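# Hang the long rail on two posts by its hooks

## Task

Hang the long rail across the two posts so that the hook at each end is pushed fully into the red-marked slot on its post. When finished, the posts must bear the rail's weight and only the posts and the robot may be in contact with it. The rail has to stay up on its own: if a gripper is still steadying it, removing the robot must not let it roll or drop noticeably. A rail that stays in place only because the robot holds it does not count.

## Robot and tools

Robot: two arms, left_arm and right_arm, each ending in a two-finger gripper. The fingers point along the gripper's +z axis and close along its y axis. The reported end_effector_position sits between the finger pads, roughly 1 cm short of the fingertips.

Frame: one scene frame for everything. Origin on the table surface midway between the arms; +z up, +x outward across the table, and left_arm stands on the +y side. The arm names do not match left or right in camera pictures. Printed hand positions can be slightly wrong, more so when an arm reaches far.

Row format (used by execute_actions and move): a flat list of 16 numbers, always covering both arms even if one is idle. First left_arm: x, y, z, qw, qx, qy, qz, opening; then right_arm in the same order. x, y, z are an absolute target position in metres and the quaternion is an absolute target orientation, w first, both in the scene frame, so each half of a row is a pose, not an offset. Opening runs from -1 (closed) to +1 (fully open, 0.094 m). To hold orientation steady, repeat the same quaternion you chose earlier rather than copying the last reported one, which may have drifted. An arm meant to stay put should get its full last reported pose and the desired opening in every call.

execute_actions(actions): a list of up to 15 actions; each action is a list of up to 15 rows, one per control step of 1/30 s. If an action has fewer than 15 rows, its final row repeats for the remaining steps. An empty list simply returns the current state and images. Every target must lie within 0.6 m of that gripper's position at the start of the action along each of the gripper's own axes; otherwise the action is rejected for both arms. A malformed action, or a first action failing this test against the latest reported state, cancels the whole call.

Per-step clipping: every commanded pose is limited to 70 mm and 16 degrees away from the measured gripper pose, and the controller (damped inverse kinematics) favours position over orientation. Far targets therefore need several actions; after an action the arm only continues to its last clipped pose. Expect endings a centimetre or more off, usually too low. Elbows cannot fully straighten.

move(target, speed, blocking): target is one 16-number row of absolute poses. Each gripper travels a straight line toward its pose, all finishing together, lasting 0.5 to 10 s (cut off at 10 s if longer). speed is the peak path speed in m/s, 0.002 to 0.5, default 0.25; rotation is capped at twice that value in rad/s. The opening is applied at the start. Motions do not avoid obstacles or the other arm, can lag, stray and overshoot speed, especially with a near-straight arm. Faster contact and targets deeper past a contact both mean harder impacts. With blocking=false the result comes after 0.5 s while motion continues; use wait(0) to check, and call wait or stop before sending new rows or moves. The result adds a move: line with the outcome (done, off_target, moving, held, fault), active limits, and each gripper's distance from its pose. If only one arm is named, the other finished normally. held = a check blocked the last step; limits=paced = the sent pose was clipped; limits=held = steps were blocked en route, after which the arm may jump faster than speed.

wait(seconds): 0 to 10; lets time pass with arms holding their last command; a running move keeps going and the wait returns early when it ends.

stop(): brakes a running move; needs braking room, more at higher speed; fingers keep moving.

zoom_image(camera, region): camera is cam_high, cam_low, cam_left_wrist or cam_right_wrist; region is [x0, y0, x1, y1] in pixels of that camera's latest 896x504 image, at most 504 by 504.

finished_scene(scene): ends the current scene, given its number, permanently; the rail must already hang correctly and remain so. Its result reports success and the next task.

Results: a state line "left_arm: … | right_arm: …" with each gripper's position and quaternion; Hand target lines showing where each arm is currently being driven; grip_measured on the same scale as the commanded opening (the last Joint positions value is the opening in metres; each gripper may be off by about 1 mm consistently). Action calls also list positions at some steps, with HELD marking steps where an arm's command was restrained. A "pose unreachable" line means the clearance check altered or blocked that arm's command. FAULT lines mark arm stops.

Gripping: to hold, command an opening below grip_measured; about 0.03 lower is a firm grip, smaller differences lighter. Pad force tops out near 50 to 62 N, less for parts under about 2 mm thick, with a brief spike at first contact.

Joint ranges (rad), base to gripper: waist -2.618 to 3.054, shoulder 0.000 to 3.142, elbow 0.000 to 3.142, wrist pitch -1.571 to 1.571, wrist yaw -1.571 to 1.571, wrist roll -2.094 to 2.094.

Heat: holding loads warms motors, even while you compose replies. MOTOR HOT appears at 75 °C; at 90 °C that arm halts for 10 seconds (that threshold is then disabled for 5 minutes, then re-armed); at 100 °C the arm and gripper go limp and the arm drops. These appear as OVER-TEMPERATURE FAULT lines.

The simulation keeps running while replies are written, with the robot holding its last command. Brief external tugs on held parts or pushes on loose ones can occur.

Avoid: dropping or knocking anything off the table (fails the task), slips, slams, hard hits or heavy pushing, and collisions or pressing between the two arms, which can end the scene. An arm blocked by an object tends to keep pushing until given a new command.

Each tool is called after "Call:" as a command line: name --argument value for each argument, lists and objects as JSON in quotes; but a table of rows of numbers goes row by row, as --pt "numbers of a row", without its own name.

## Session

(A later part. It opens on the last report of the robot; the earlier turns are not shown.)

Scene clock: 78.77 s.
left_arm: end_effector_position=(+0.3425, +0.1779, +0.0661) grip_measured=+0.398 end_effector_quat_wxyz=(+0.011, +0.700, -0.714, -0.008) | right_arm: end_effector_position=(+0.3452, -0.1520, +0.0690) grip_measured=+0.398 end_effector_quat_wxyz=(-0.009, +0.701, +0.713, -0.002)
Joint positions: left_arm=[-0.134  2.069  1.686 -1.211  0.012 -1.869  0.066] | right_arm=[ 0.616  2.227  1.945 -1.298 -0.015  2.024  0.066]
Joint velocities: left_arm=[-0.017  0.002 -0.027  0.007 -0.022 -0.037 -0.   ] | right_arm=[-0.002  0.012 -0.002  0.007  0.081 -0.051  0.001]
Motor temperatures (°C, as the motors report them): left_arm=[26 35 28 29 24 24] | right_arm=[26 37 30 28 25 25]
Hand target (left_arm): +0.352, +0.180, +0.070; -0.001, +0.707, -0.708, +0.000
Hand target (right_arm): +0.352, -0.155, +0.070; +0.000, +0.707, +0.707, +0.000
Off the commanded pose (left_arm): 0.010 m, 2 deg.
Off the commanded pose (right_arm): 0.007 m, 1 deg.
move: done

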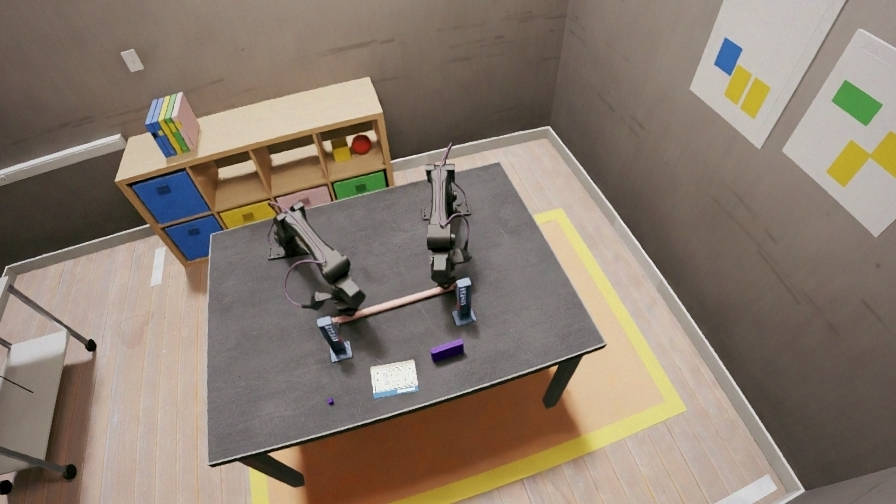

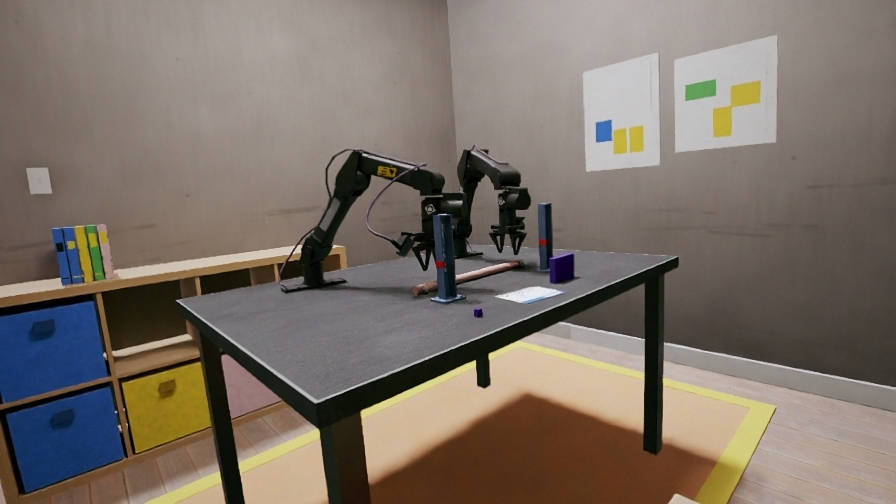

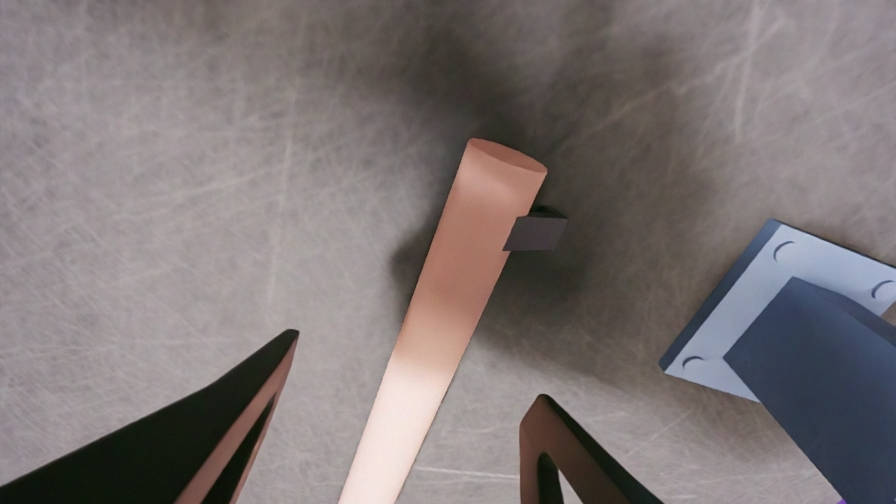

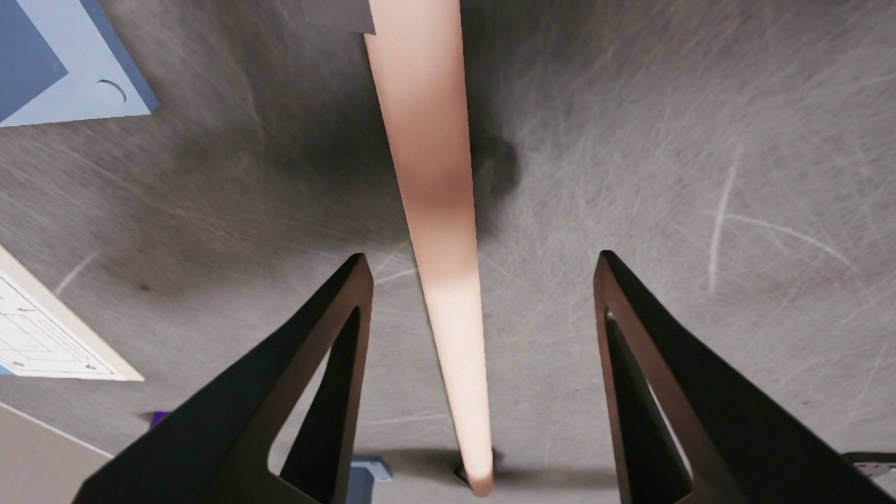

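Call:
move --target '[0.357,0.178,0.05,0,0.707,-0.707,0,0.4,0.364,-0.168,0.05,0,0.707,0.707,0,0.4]'

Call:
move --target '[0.357,0.178,0.014,0,0.707,-0.707,0,0.4,0.364,-0.168,0.014,0,0.707,0.707,0,0.4]' --speed 0.1

Scene clock: 80.20 s.
left_arm: end_effector_position=(+0.3539, +0.1741, +0.0503) grip_measured=+0.398 end_effector_quat_wxyz=(+0.007, +0.701, -0.713, -0.000) | right_arm: end_effector_position=(+0.3633, -0.1641, +0.0526) grip_measured=+0.398 end_effector_quat_wxyz=(-0.005, +0.708, +0.706, +0.004)
Joint positions: left_arm=[-0.134  2.111  1.686 -1.152  0.012 -1.874  0.066] | right_arm=[ 0.574  2.266  1.945 -1.245 -0.012  2.003  0.066]
Joint velocities: left_arm=[ 0.007 -0.012  0.017 -0.022 -0.022 -0.007  0.   ] | right_arm=[ 0.007 -0.002 -0.007  0.051  0.066 -0.081  0.   ]
Motor temperatures (°C, as the motors report them): left_arm=[26 35 28 29 24 24] | right_arm=[26 37 30 28 25 25]
Hand target (left_arm): +0.357, +0.178, +0.050; -0.000, +0.707, -0.707, -0.000
Hand target (right_arm): +0.365, -0.168, +0.050; +0.001, +0.707, +0.707, -0.000
Off the commanded pose (left_arm): 0.005 m, 1 deg.
Off the commanded pose (right_arm): 0.005 m, 1 deg.
move: done

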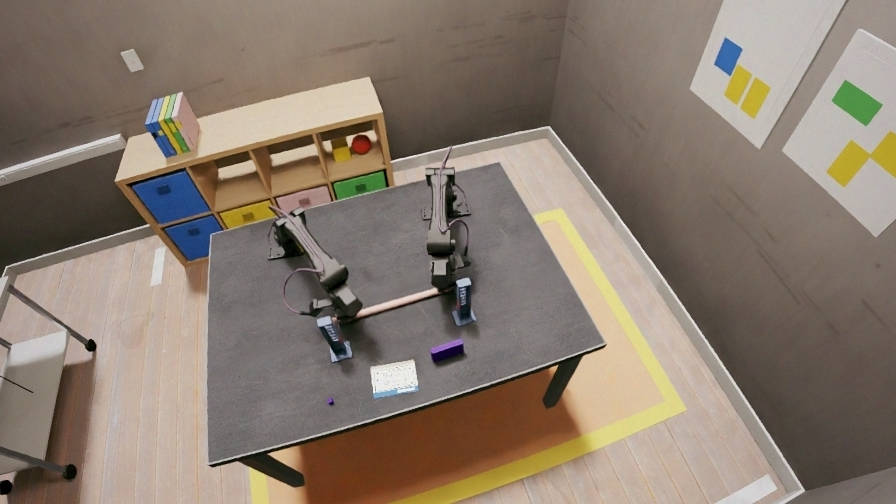

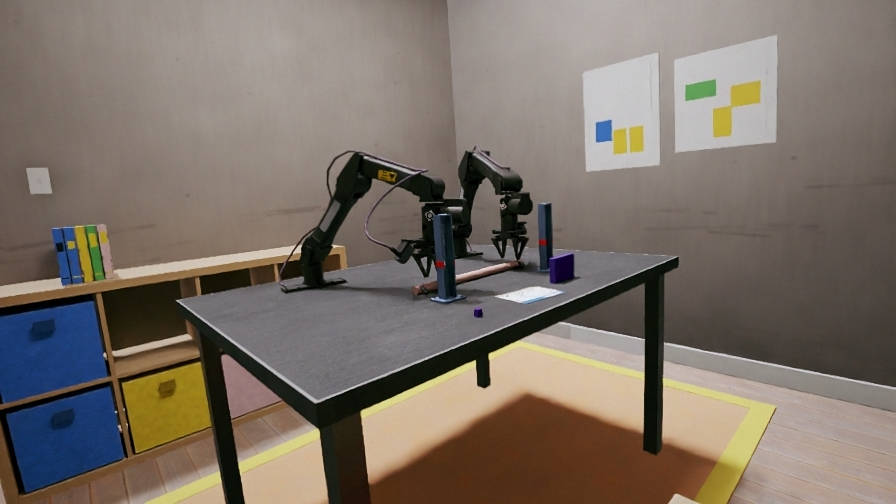

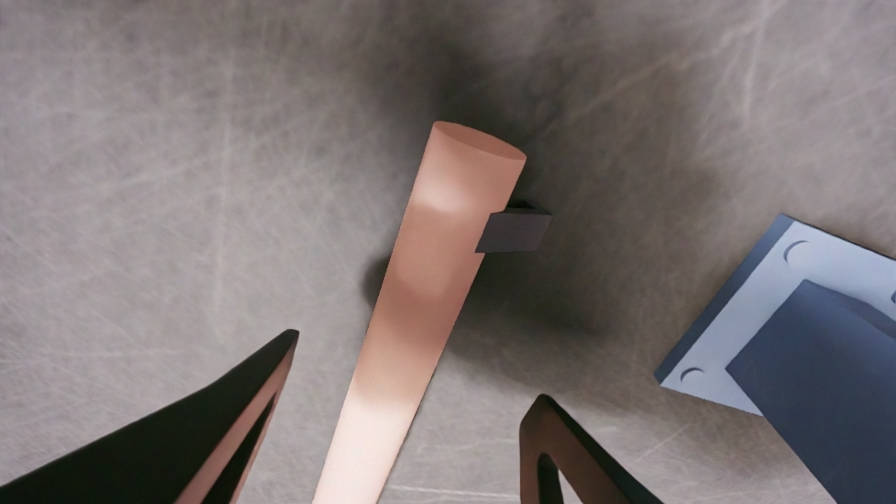

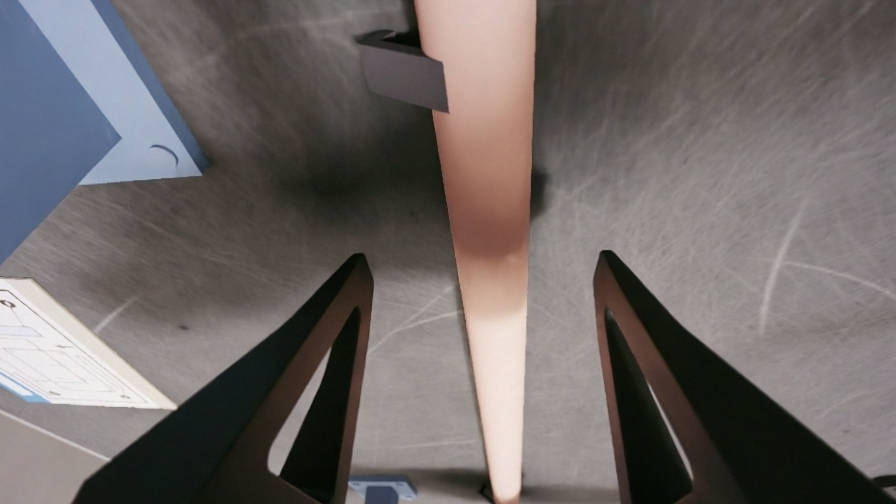

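Scene clock: 81.17 s.
left_arm: end_effector_position=(+0.3565, +0.1733, +0.0164) grip_measured=+0.398 end_effector_quat_wxyz=(+0.005, +0.702, -0.713, +0.004) | right_arm: end_effector_position=(+0.3678, -0.1619, +0.0227) grip_measured=+0.398 end_effector_quat_wxyz=(-0.002, +0.708, +0.706, +0.013)
Joint positions: left_arm=[-0.134  2.146  1.603 -1.026  0.012 -1.874  0.066] | right_arm=[ 0.574  2.285  1.858 -1.119 -0.012  2.002  0.066]
Joint velocities: left_arm=[-0.007 -0.002 -0.007 -0.007  0.022 -0.051 -0.001] | right_arm=[ 0.002 -0.007 -0.012  0.095 -0.037  0.022 -0.   ]
Motor temperatures (°C, as the motors report them): left_arm=[26 35 28 29 24 24] | right_arm=[26 37 30 28 25 25]
Hand target (left_arm): +0.357, +0.178, +0.014; -0.000, +0.707, -0.707, -0.000
Hand target (right_arm): +0.365, -0.168, +0.014; -0.000, +0.707, +0.707, -0.000
Off the commanded pose (left_arm): 0.005 m, 1 deg.
Off the commanded pose (right_arm): 0.011 m, 2 deg.
move: off_target (right_arm)

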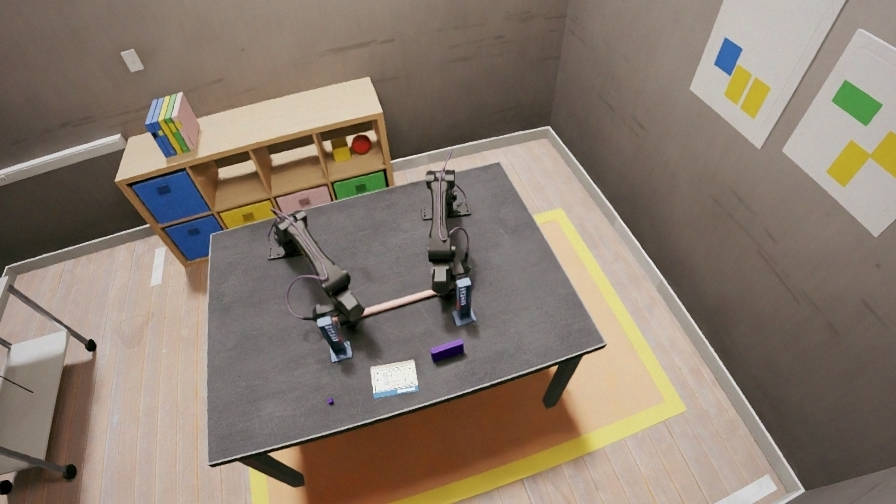

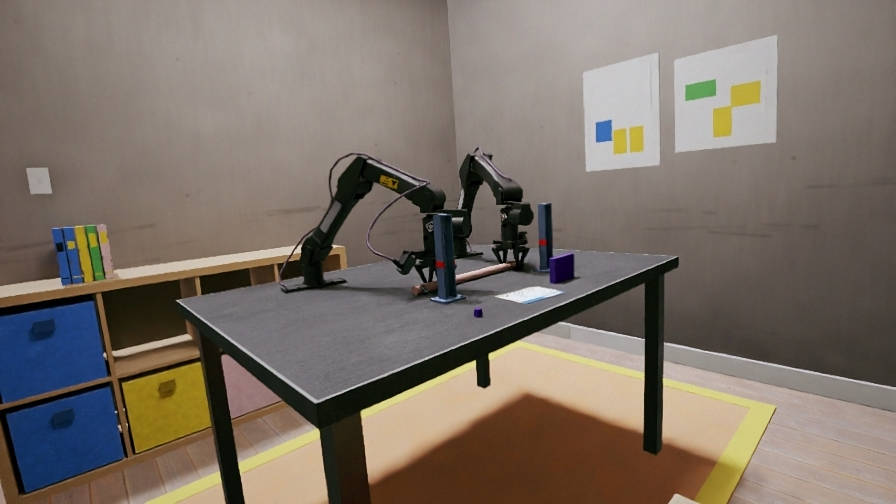

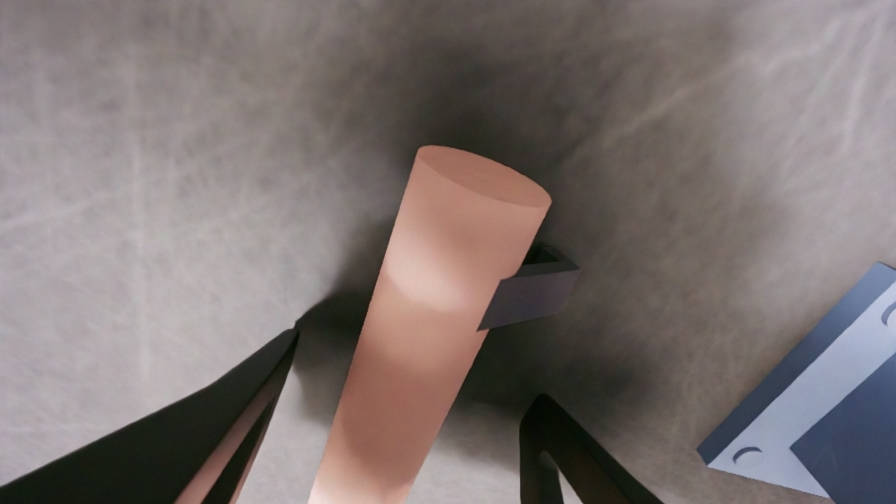

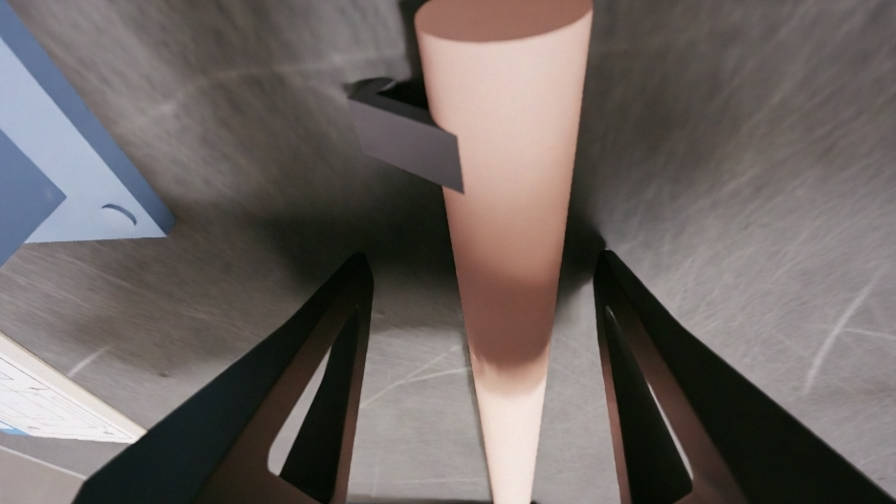

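Call:
move --target '[0.351,0.178,0.014,0,0.707,-0.707,0,0.4,0.353,-0.168,0.008,0,0.707,0.707,0,0.4]'

Call:
move --target '[0.351,0.178,0.014,0,0.707,-0.707,0,-0.56,0.353,-0.168,0.008,0,0.707,0.707,0,-0.56]'

Call:
move --target '[0.37,0.178,0.115,-0.276,0.651,-0.651,0.276,-0.56,0.372,-0.160,0.115,0.276,0.651,0.651,0.276,-0.56]' --speed 0.12

Call:
move --target '[0.43,0.178,0.115,-0.276,0.651,-0.651,0.276,-0.56,0.432,-0.160,0.115,0.276,0.651,0.651,0.276,-0.56]' --speed 0.1

Scene clock: 82.13 s.
left_arm: end_effector_position=(+0.3563, +0.1734, +0.0148) grip_measured=+0.398 end_effector_quat_wxyz=(+0.003, +0.702, -0.712, +0.008) | right_arm: end_effector_position=(+0.3668, -0.1621, +0.0205) grip_measured=+0.398 end_effector_quat_wxyz=(+0.003, +0.708, +0.706, +0.028)
Joint positions: left_arm=[-0.134  2.138  1.583 -1.005  0.012 -1.877  0.066] | right_arm=[ 0.574  2.251  1.79  -1.055 -0.014  2.002  0.066]
Joint velocities: left_arm=[-0.007 -0.002 -0.002 -0.081 -0.022 -0.037  0.001] | right_arm=[-0.002  0.007  0.002  0.081 -0.066 -0.037 -0.001]
Motor temperatures (°C, as the motors report them): left_arm=[26 35 28 28 24 24] | right_arm=[26 37 30 28 25 25]
Hand target (left_arm): +0.351, +0.178, +0.014; +0.000, +0.707, -0.707, -0.000
Hand target (right_arm): +0.354, -0.168, +0.008; -0.000, +0.707, +0.707, -0.000
Off the commanded pose (left_arm): 0.007 m, 1 deg.
Off the commanded pose (right_arm): 0.020 m, 3 deg.
move: off_target (right_arm)

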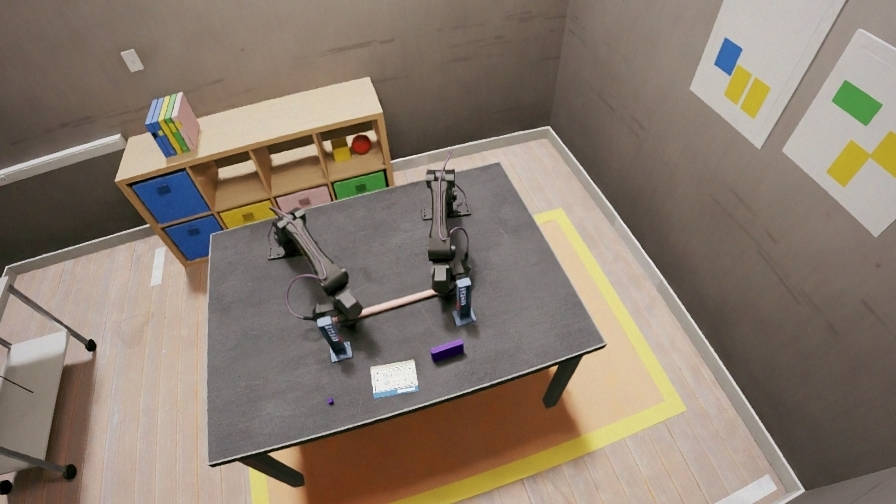

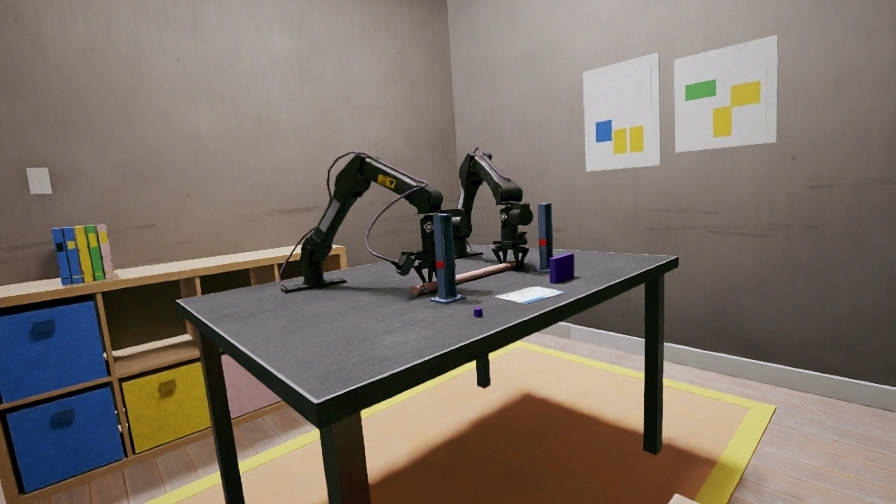

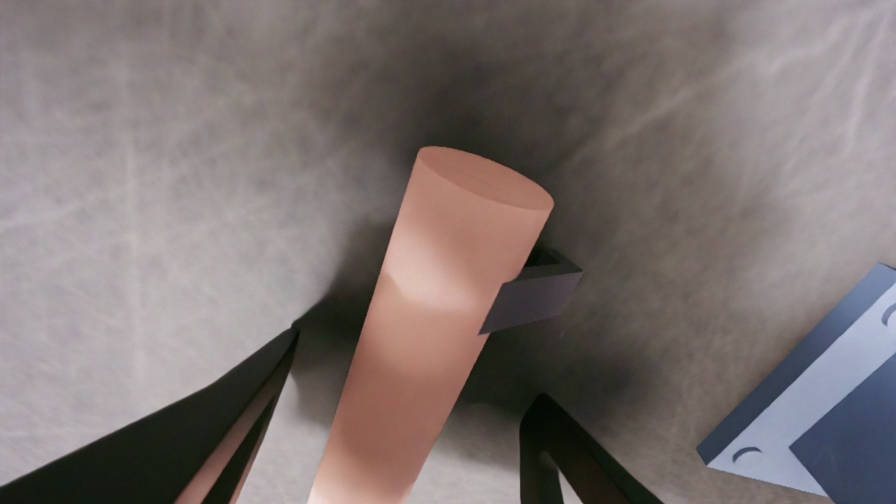

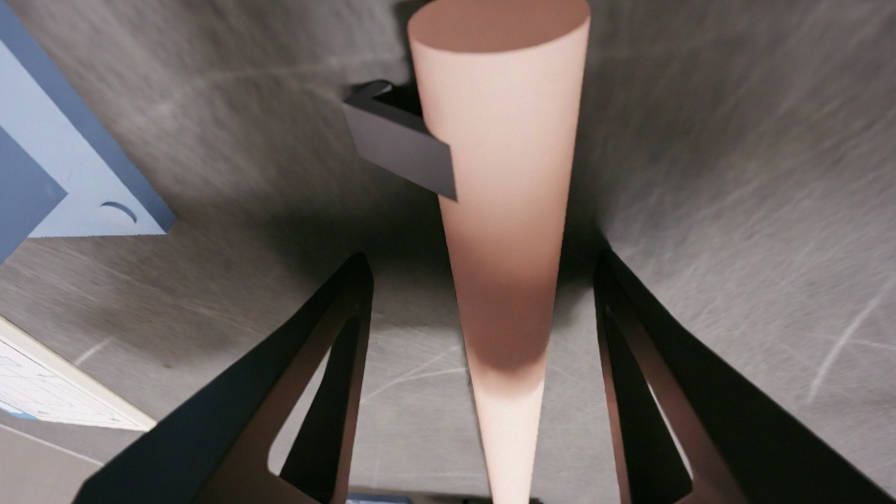

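Scene clock: 82.83 s.
left_arm: end_effector_position=(+0.3585, +0.1728, +0.0149) grip_measured=-0.502 end_effector_quat_wxyz=(+0.001, +0.704, -0.710, +0.012) | right_arm: end_effector_position=(+0.3668, -0.1619, +0.0206) grip_measured=-0.487 end_effector_quat_wxyz=(+0.003, +0.707, +0.707, +0.029)
Joint positions: left_arm=[-0.134  2.138  1.583 -0.995  0.012 -1.882  0.023] | right_arm=[ 0.574  2.25   1.789 -1.053 -0.015  1.999  0.024]
Joint velocities: left_arm=[ 0.012  0.002  0.007 -0.037  0.037  0.022 -0.   ] | right_arm=[-0.027 -0.007  0.022 -0.022  0.051 -0.051  0.   ]
Motor temperatures (°C, as the motors report them): left_arm=[26 35 28 28 24 24] | right_arm=[26 37 29 28 25 25]
Hand target (left_arm): +0.351, +0.178, +0.014; +0.000, +0.707, -0.707, -0.000
Hand target (right_arm): +0.353, -0.168, +0.008; +0.000, +0.707, +0.707, +0.000
Off the commanded pose (left_arm): 0.009 m, 1 deg.
Off the commanded pose (right_arm): 0.020 m, 3 deg.
move: off_target (right_arm)

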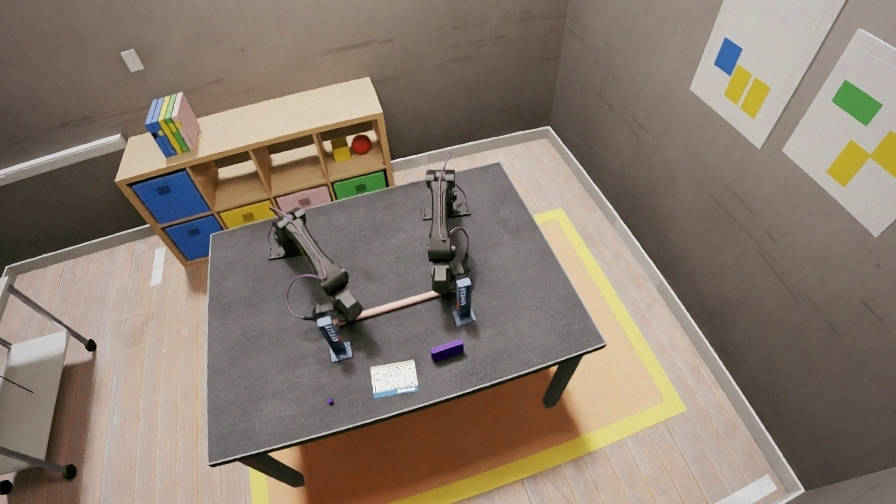

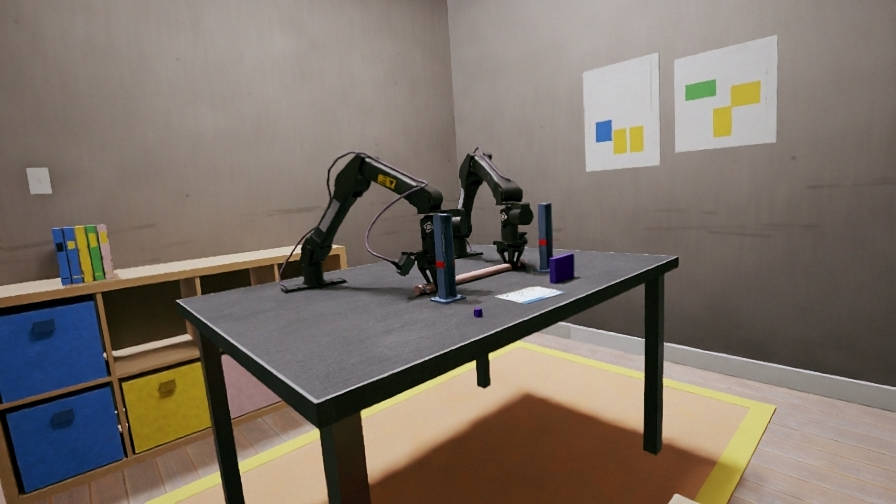

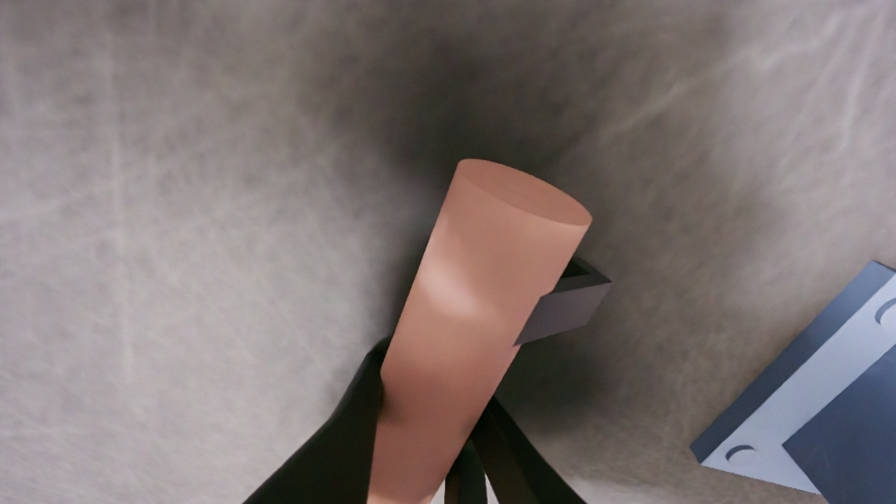

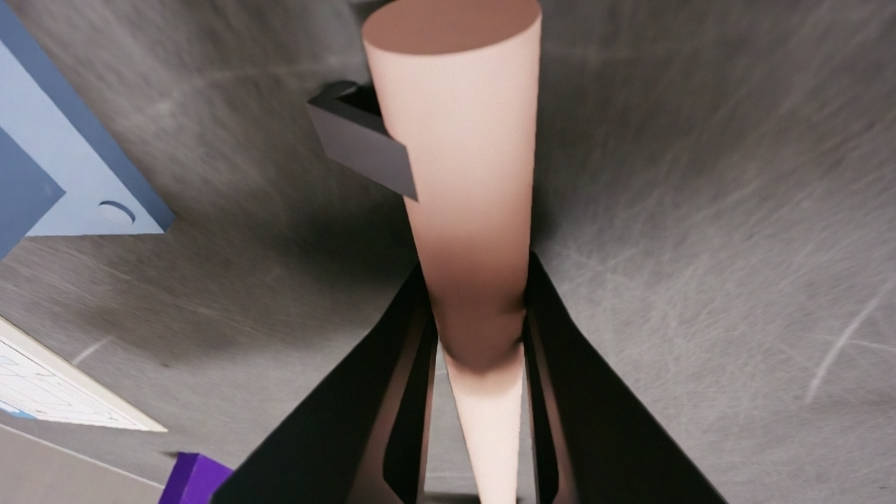

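Scene clock: 86.60 s.
left_arm: end_effector_position=(+0.3599, +0.1787, +0.0939) grip_measured=-0.502 end_effector_quat_wxyz=(-0.247, +0.661, -0.664, +0.247) | right_arm: end_effector_position=(+0.3667, -0.1556, +0.1030) grip_measured=-0.487 end_effector_quat_wxyz=(+0.244, +0.660, +0.658, +0.268)
Joint positions: left_arm=[-0.242  1.576  0.933 -0.26  -0.273 -1.898  0.023] | right_arm=[ 0.732  1.729  1.126 -0.301  0.355  2.037  0.024]
Joint velocities: left_arm=[ 0.012 -0.007 -0.007 -0.022  0.007  0.022  0.001] | right_arm=[-0.002 -0.002  0.007 -0.007  0.051  0.007 -0.001]
Motor temperatures (°C, as the motors report them): left_arm=[26 36 28 28 24 24] | right_arm=[26 38 29 28 25 25]
Hand target (left_arm): +0.368, +0.178, +0.116; -0.278, +0.648, -0.655, +0.271
Hand target (right_arm): +0.369, -0.160, +0.118; +0.271, +0.652, +0.652, +0.277
Off the commanded pose (left_arm): 0.023 m, 5 deg.
Off the commanded pose (right_arm): 0.014 m, 4 deg.
move: off_target (left_arm, right_arm)

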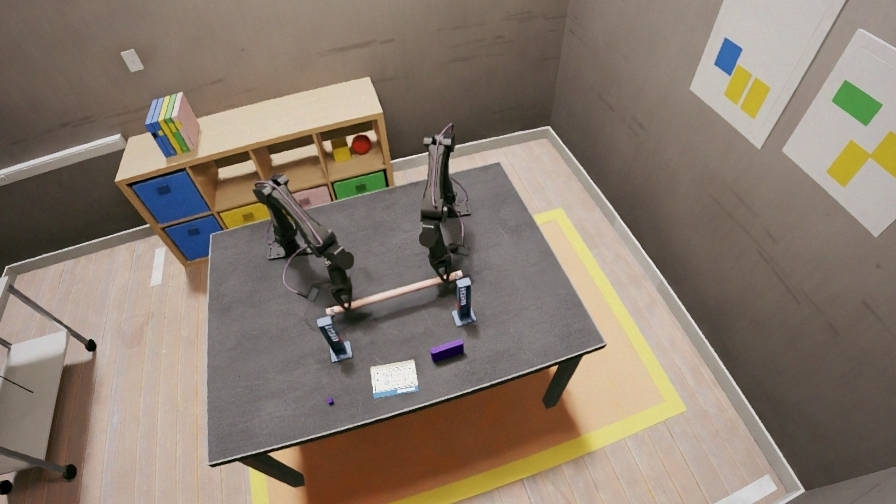

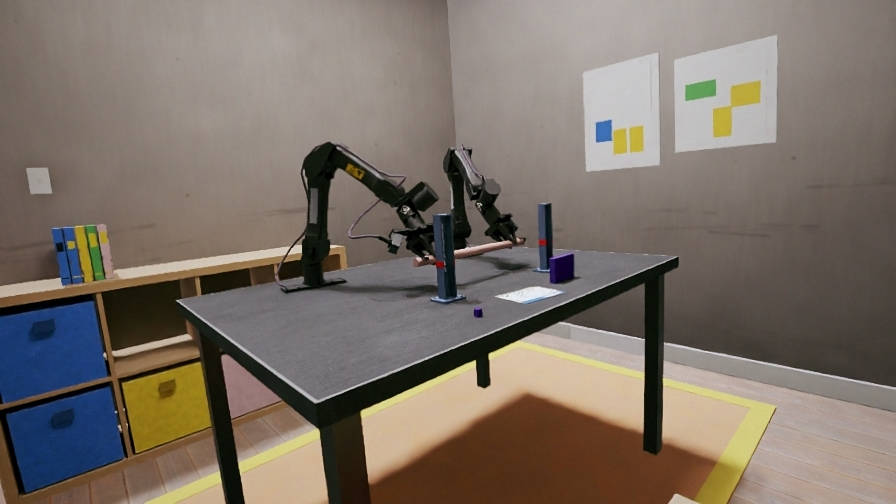

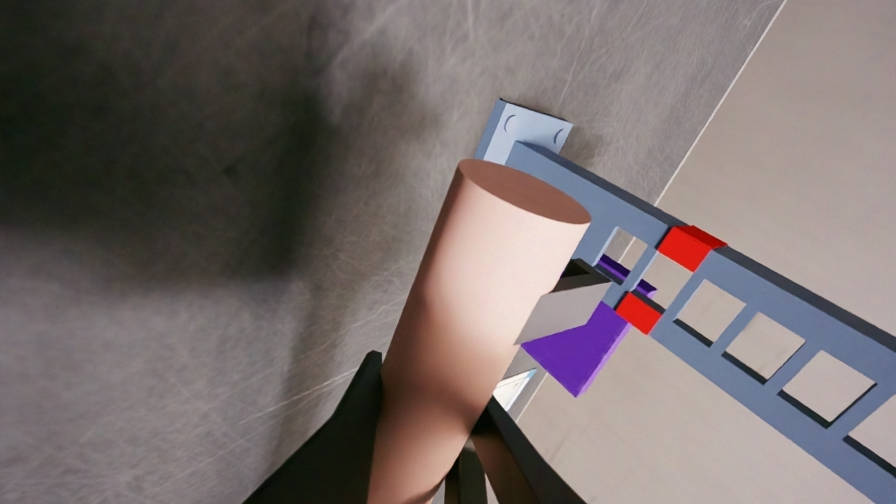

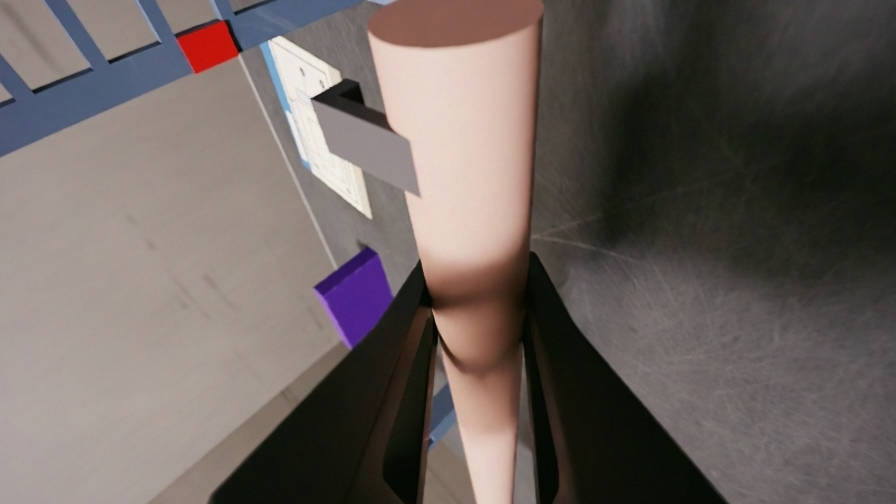

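Scene clock: 87.67 s.
left_arm: end_effector_position=(+0.4104, +0.1797, +0.0922) grip_measured=-0.502 end_effector_quat_wxyz=(-0.253, +0.662, -0.661, +0.248) | right_arm: end_effector_position=(+0.4187, -0.1553, +0.1011) grip_measured=-0.487 end_effector_quat_wxyz=(+0.251, +0.657, +0.657, +0.270)
Joint positions: left_arm=[-0.185  1.745  1.104 -0.242 -0.249 -1.852  0.023] | right_arm=[ 0.662  1.886  1.304 -0.294  0.321  1.97   0.024]
Joint velocities: left_arm=[-0.017 -0.007  0.002 -0.037  0.007 -0.081  0.   ] | right_arm=[ 0.002 -0.002  0.002 -0.007  0.007 -0.007  0.001]
Motor temperatures (°C, as the motors report them): left_arm=[26 35 28 29 24 24] | right_arm=[26 37 29 28 25 25]
Hand target (left_arm): +0.428, +0.179, +0.116; -0.278, +0.651, -0.651, +0.275
Hand target (right_arm): +0.431, -0.161, +0.116; +0.277, +0.651, +0.651, +0.276
Off the commanded pose (left_arm): 0.030 m, 5 deg.
Off the commanded pose (right_arm): 0.020 m, 3 deg.
move: off_target (left_arm, right_arm)

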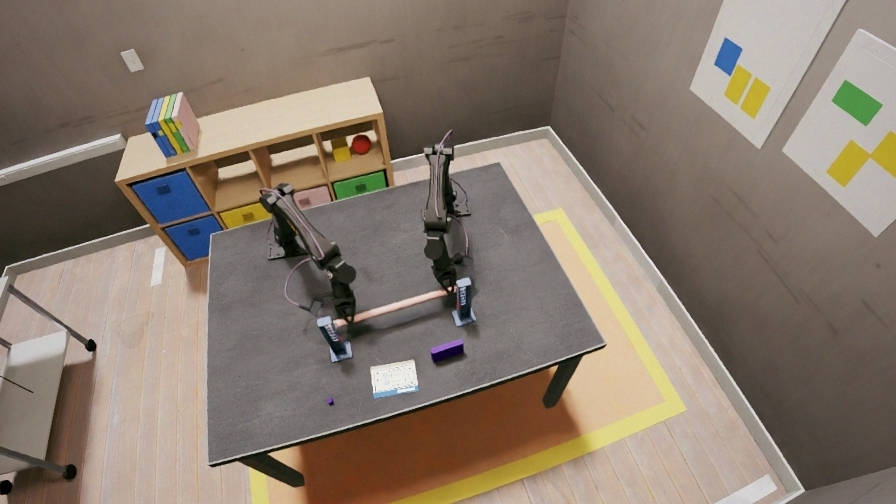

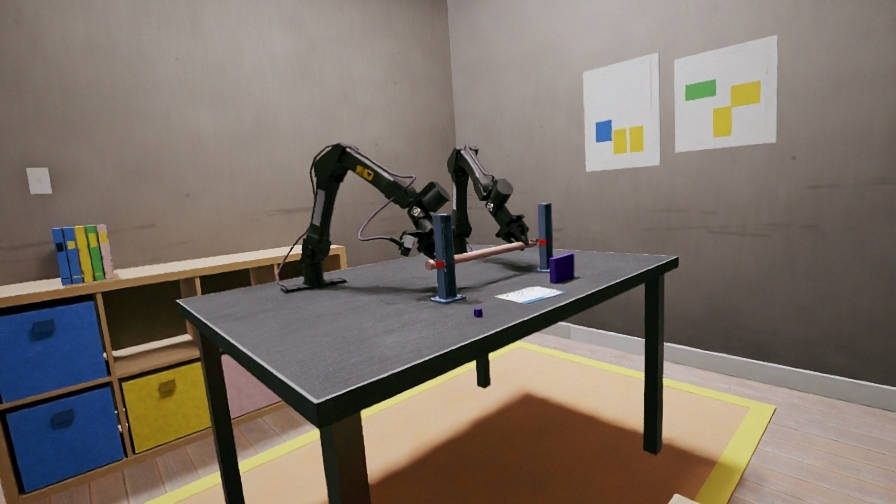

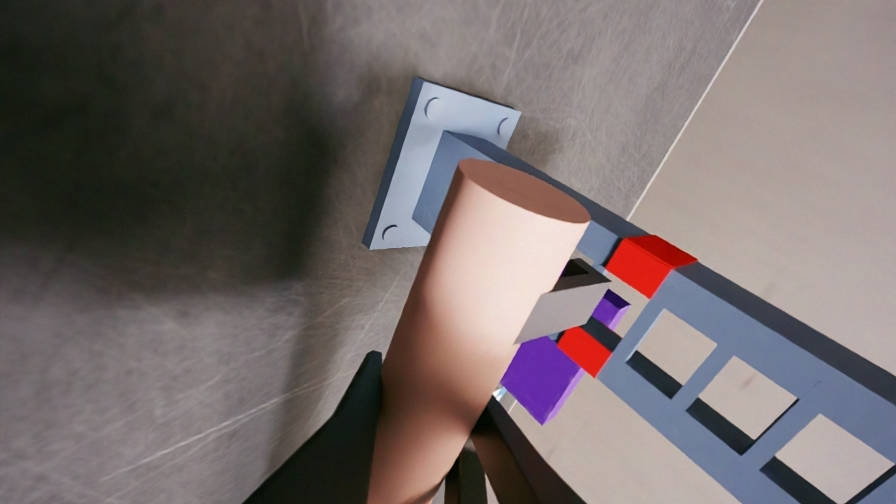

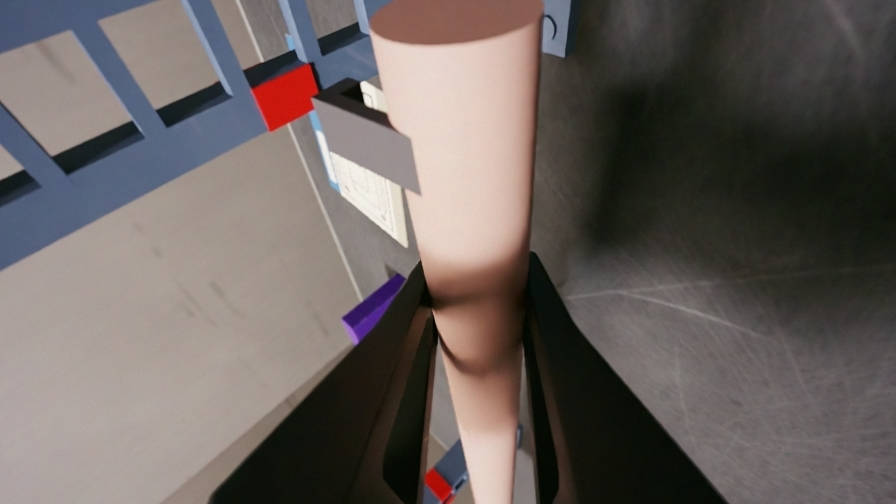

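Call:
move --target '[0.452,0.174,0.117,-0.276,0.651,-0.651,0.276,-0.56,0.446,-0.164,0.113,0.276,0.651,0.651,0.276,-0.56]' --speed 0.06

Scene clock: 88.90 s.
left_arm: end_effector_position=(+0.4328, +0.1740, +0.0926) grip_measured=-0.502 end_effector_quat_wxyz=(-0.253, +0.656, -0.666, +0.248) | right_arm: end_effector_position=(+0.4345, -0.1611, +0.0999) grip_measured=-0.487 end_effector_quat_wxyz=(+0.251, +0.662, +0.652, +0.272)
Joint positions: left_arm=[-0.175  1.824  1.202 -0.257 -0.238 -1.831  0.023] | right_arm=[ 0.631  1.926  1.349 -0.29   0.306  1.958  0.024]
Joint velocities: left_arm=[ 0.012  0.012  0.002  0.007 -0.022 -0.066 -0.001] | right_arm=[-0.002  0.007 -0.007 -0.11   0.037 -0.022  0.001]
Motor temperatures (°C, as the motors report them): left_arm=[26 35 28 29 24 24] | right_arm=[26 37 30 28 25 25]
Hand target (left_arm): +0.450, +0.175, +0.118; -0.277, +0.651, -0.651, +0.275
Hand target (right_arm): +0.445, -0.164, +0.114; +0.276, +0.651, +0.651, +0.276
Off the commanded pose (left_arm): 0.031 m, 4 deg.
Off the commanded pose (right_arm): 0.018 m, 3 deg.
move: off_target (left_arm, right_arm)

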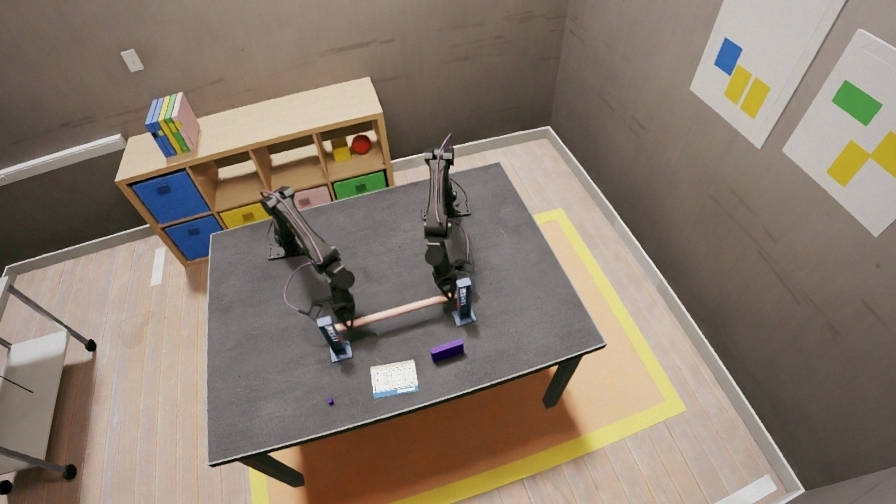

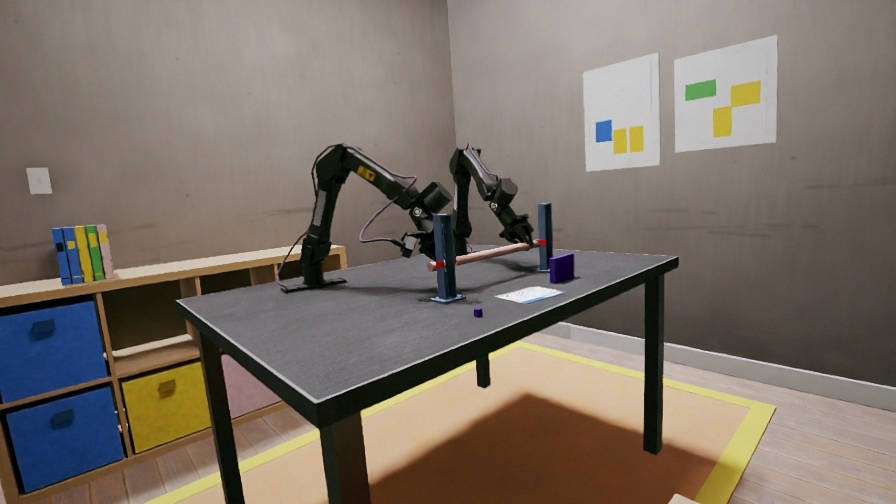

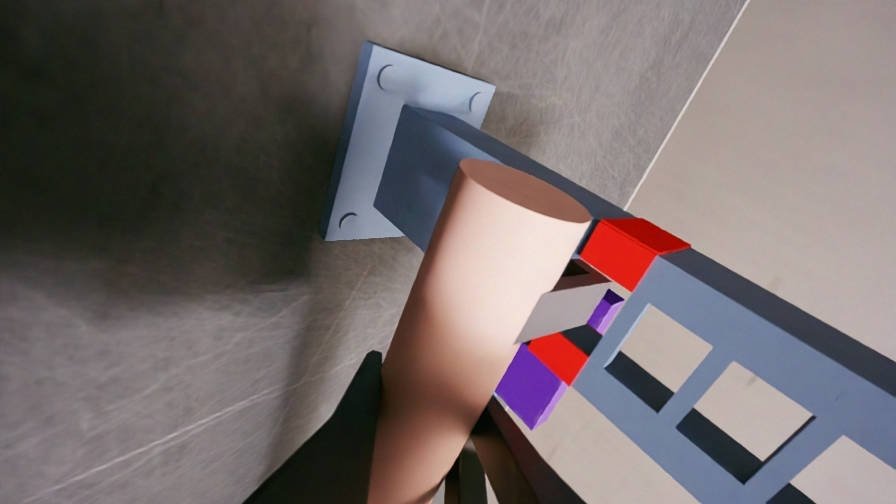

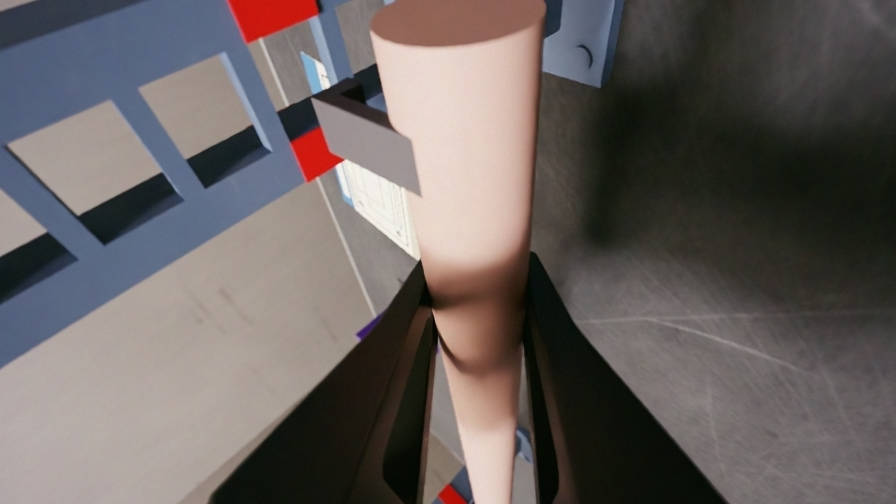

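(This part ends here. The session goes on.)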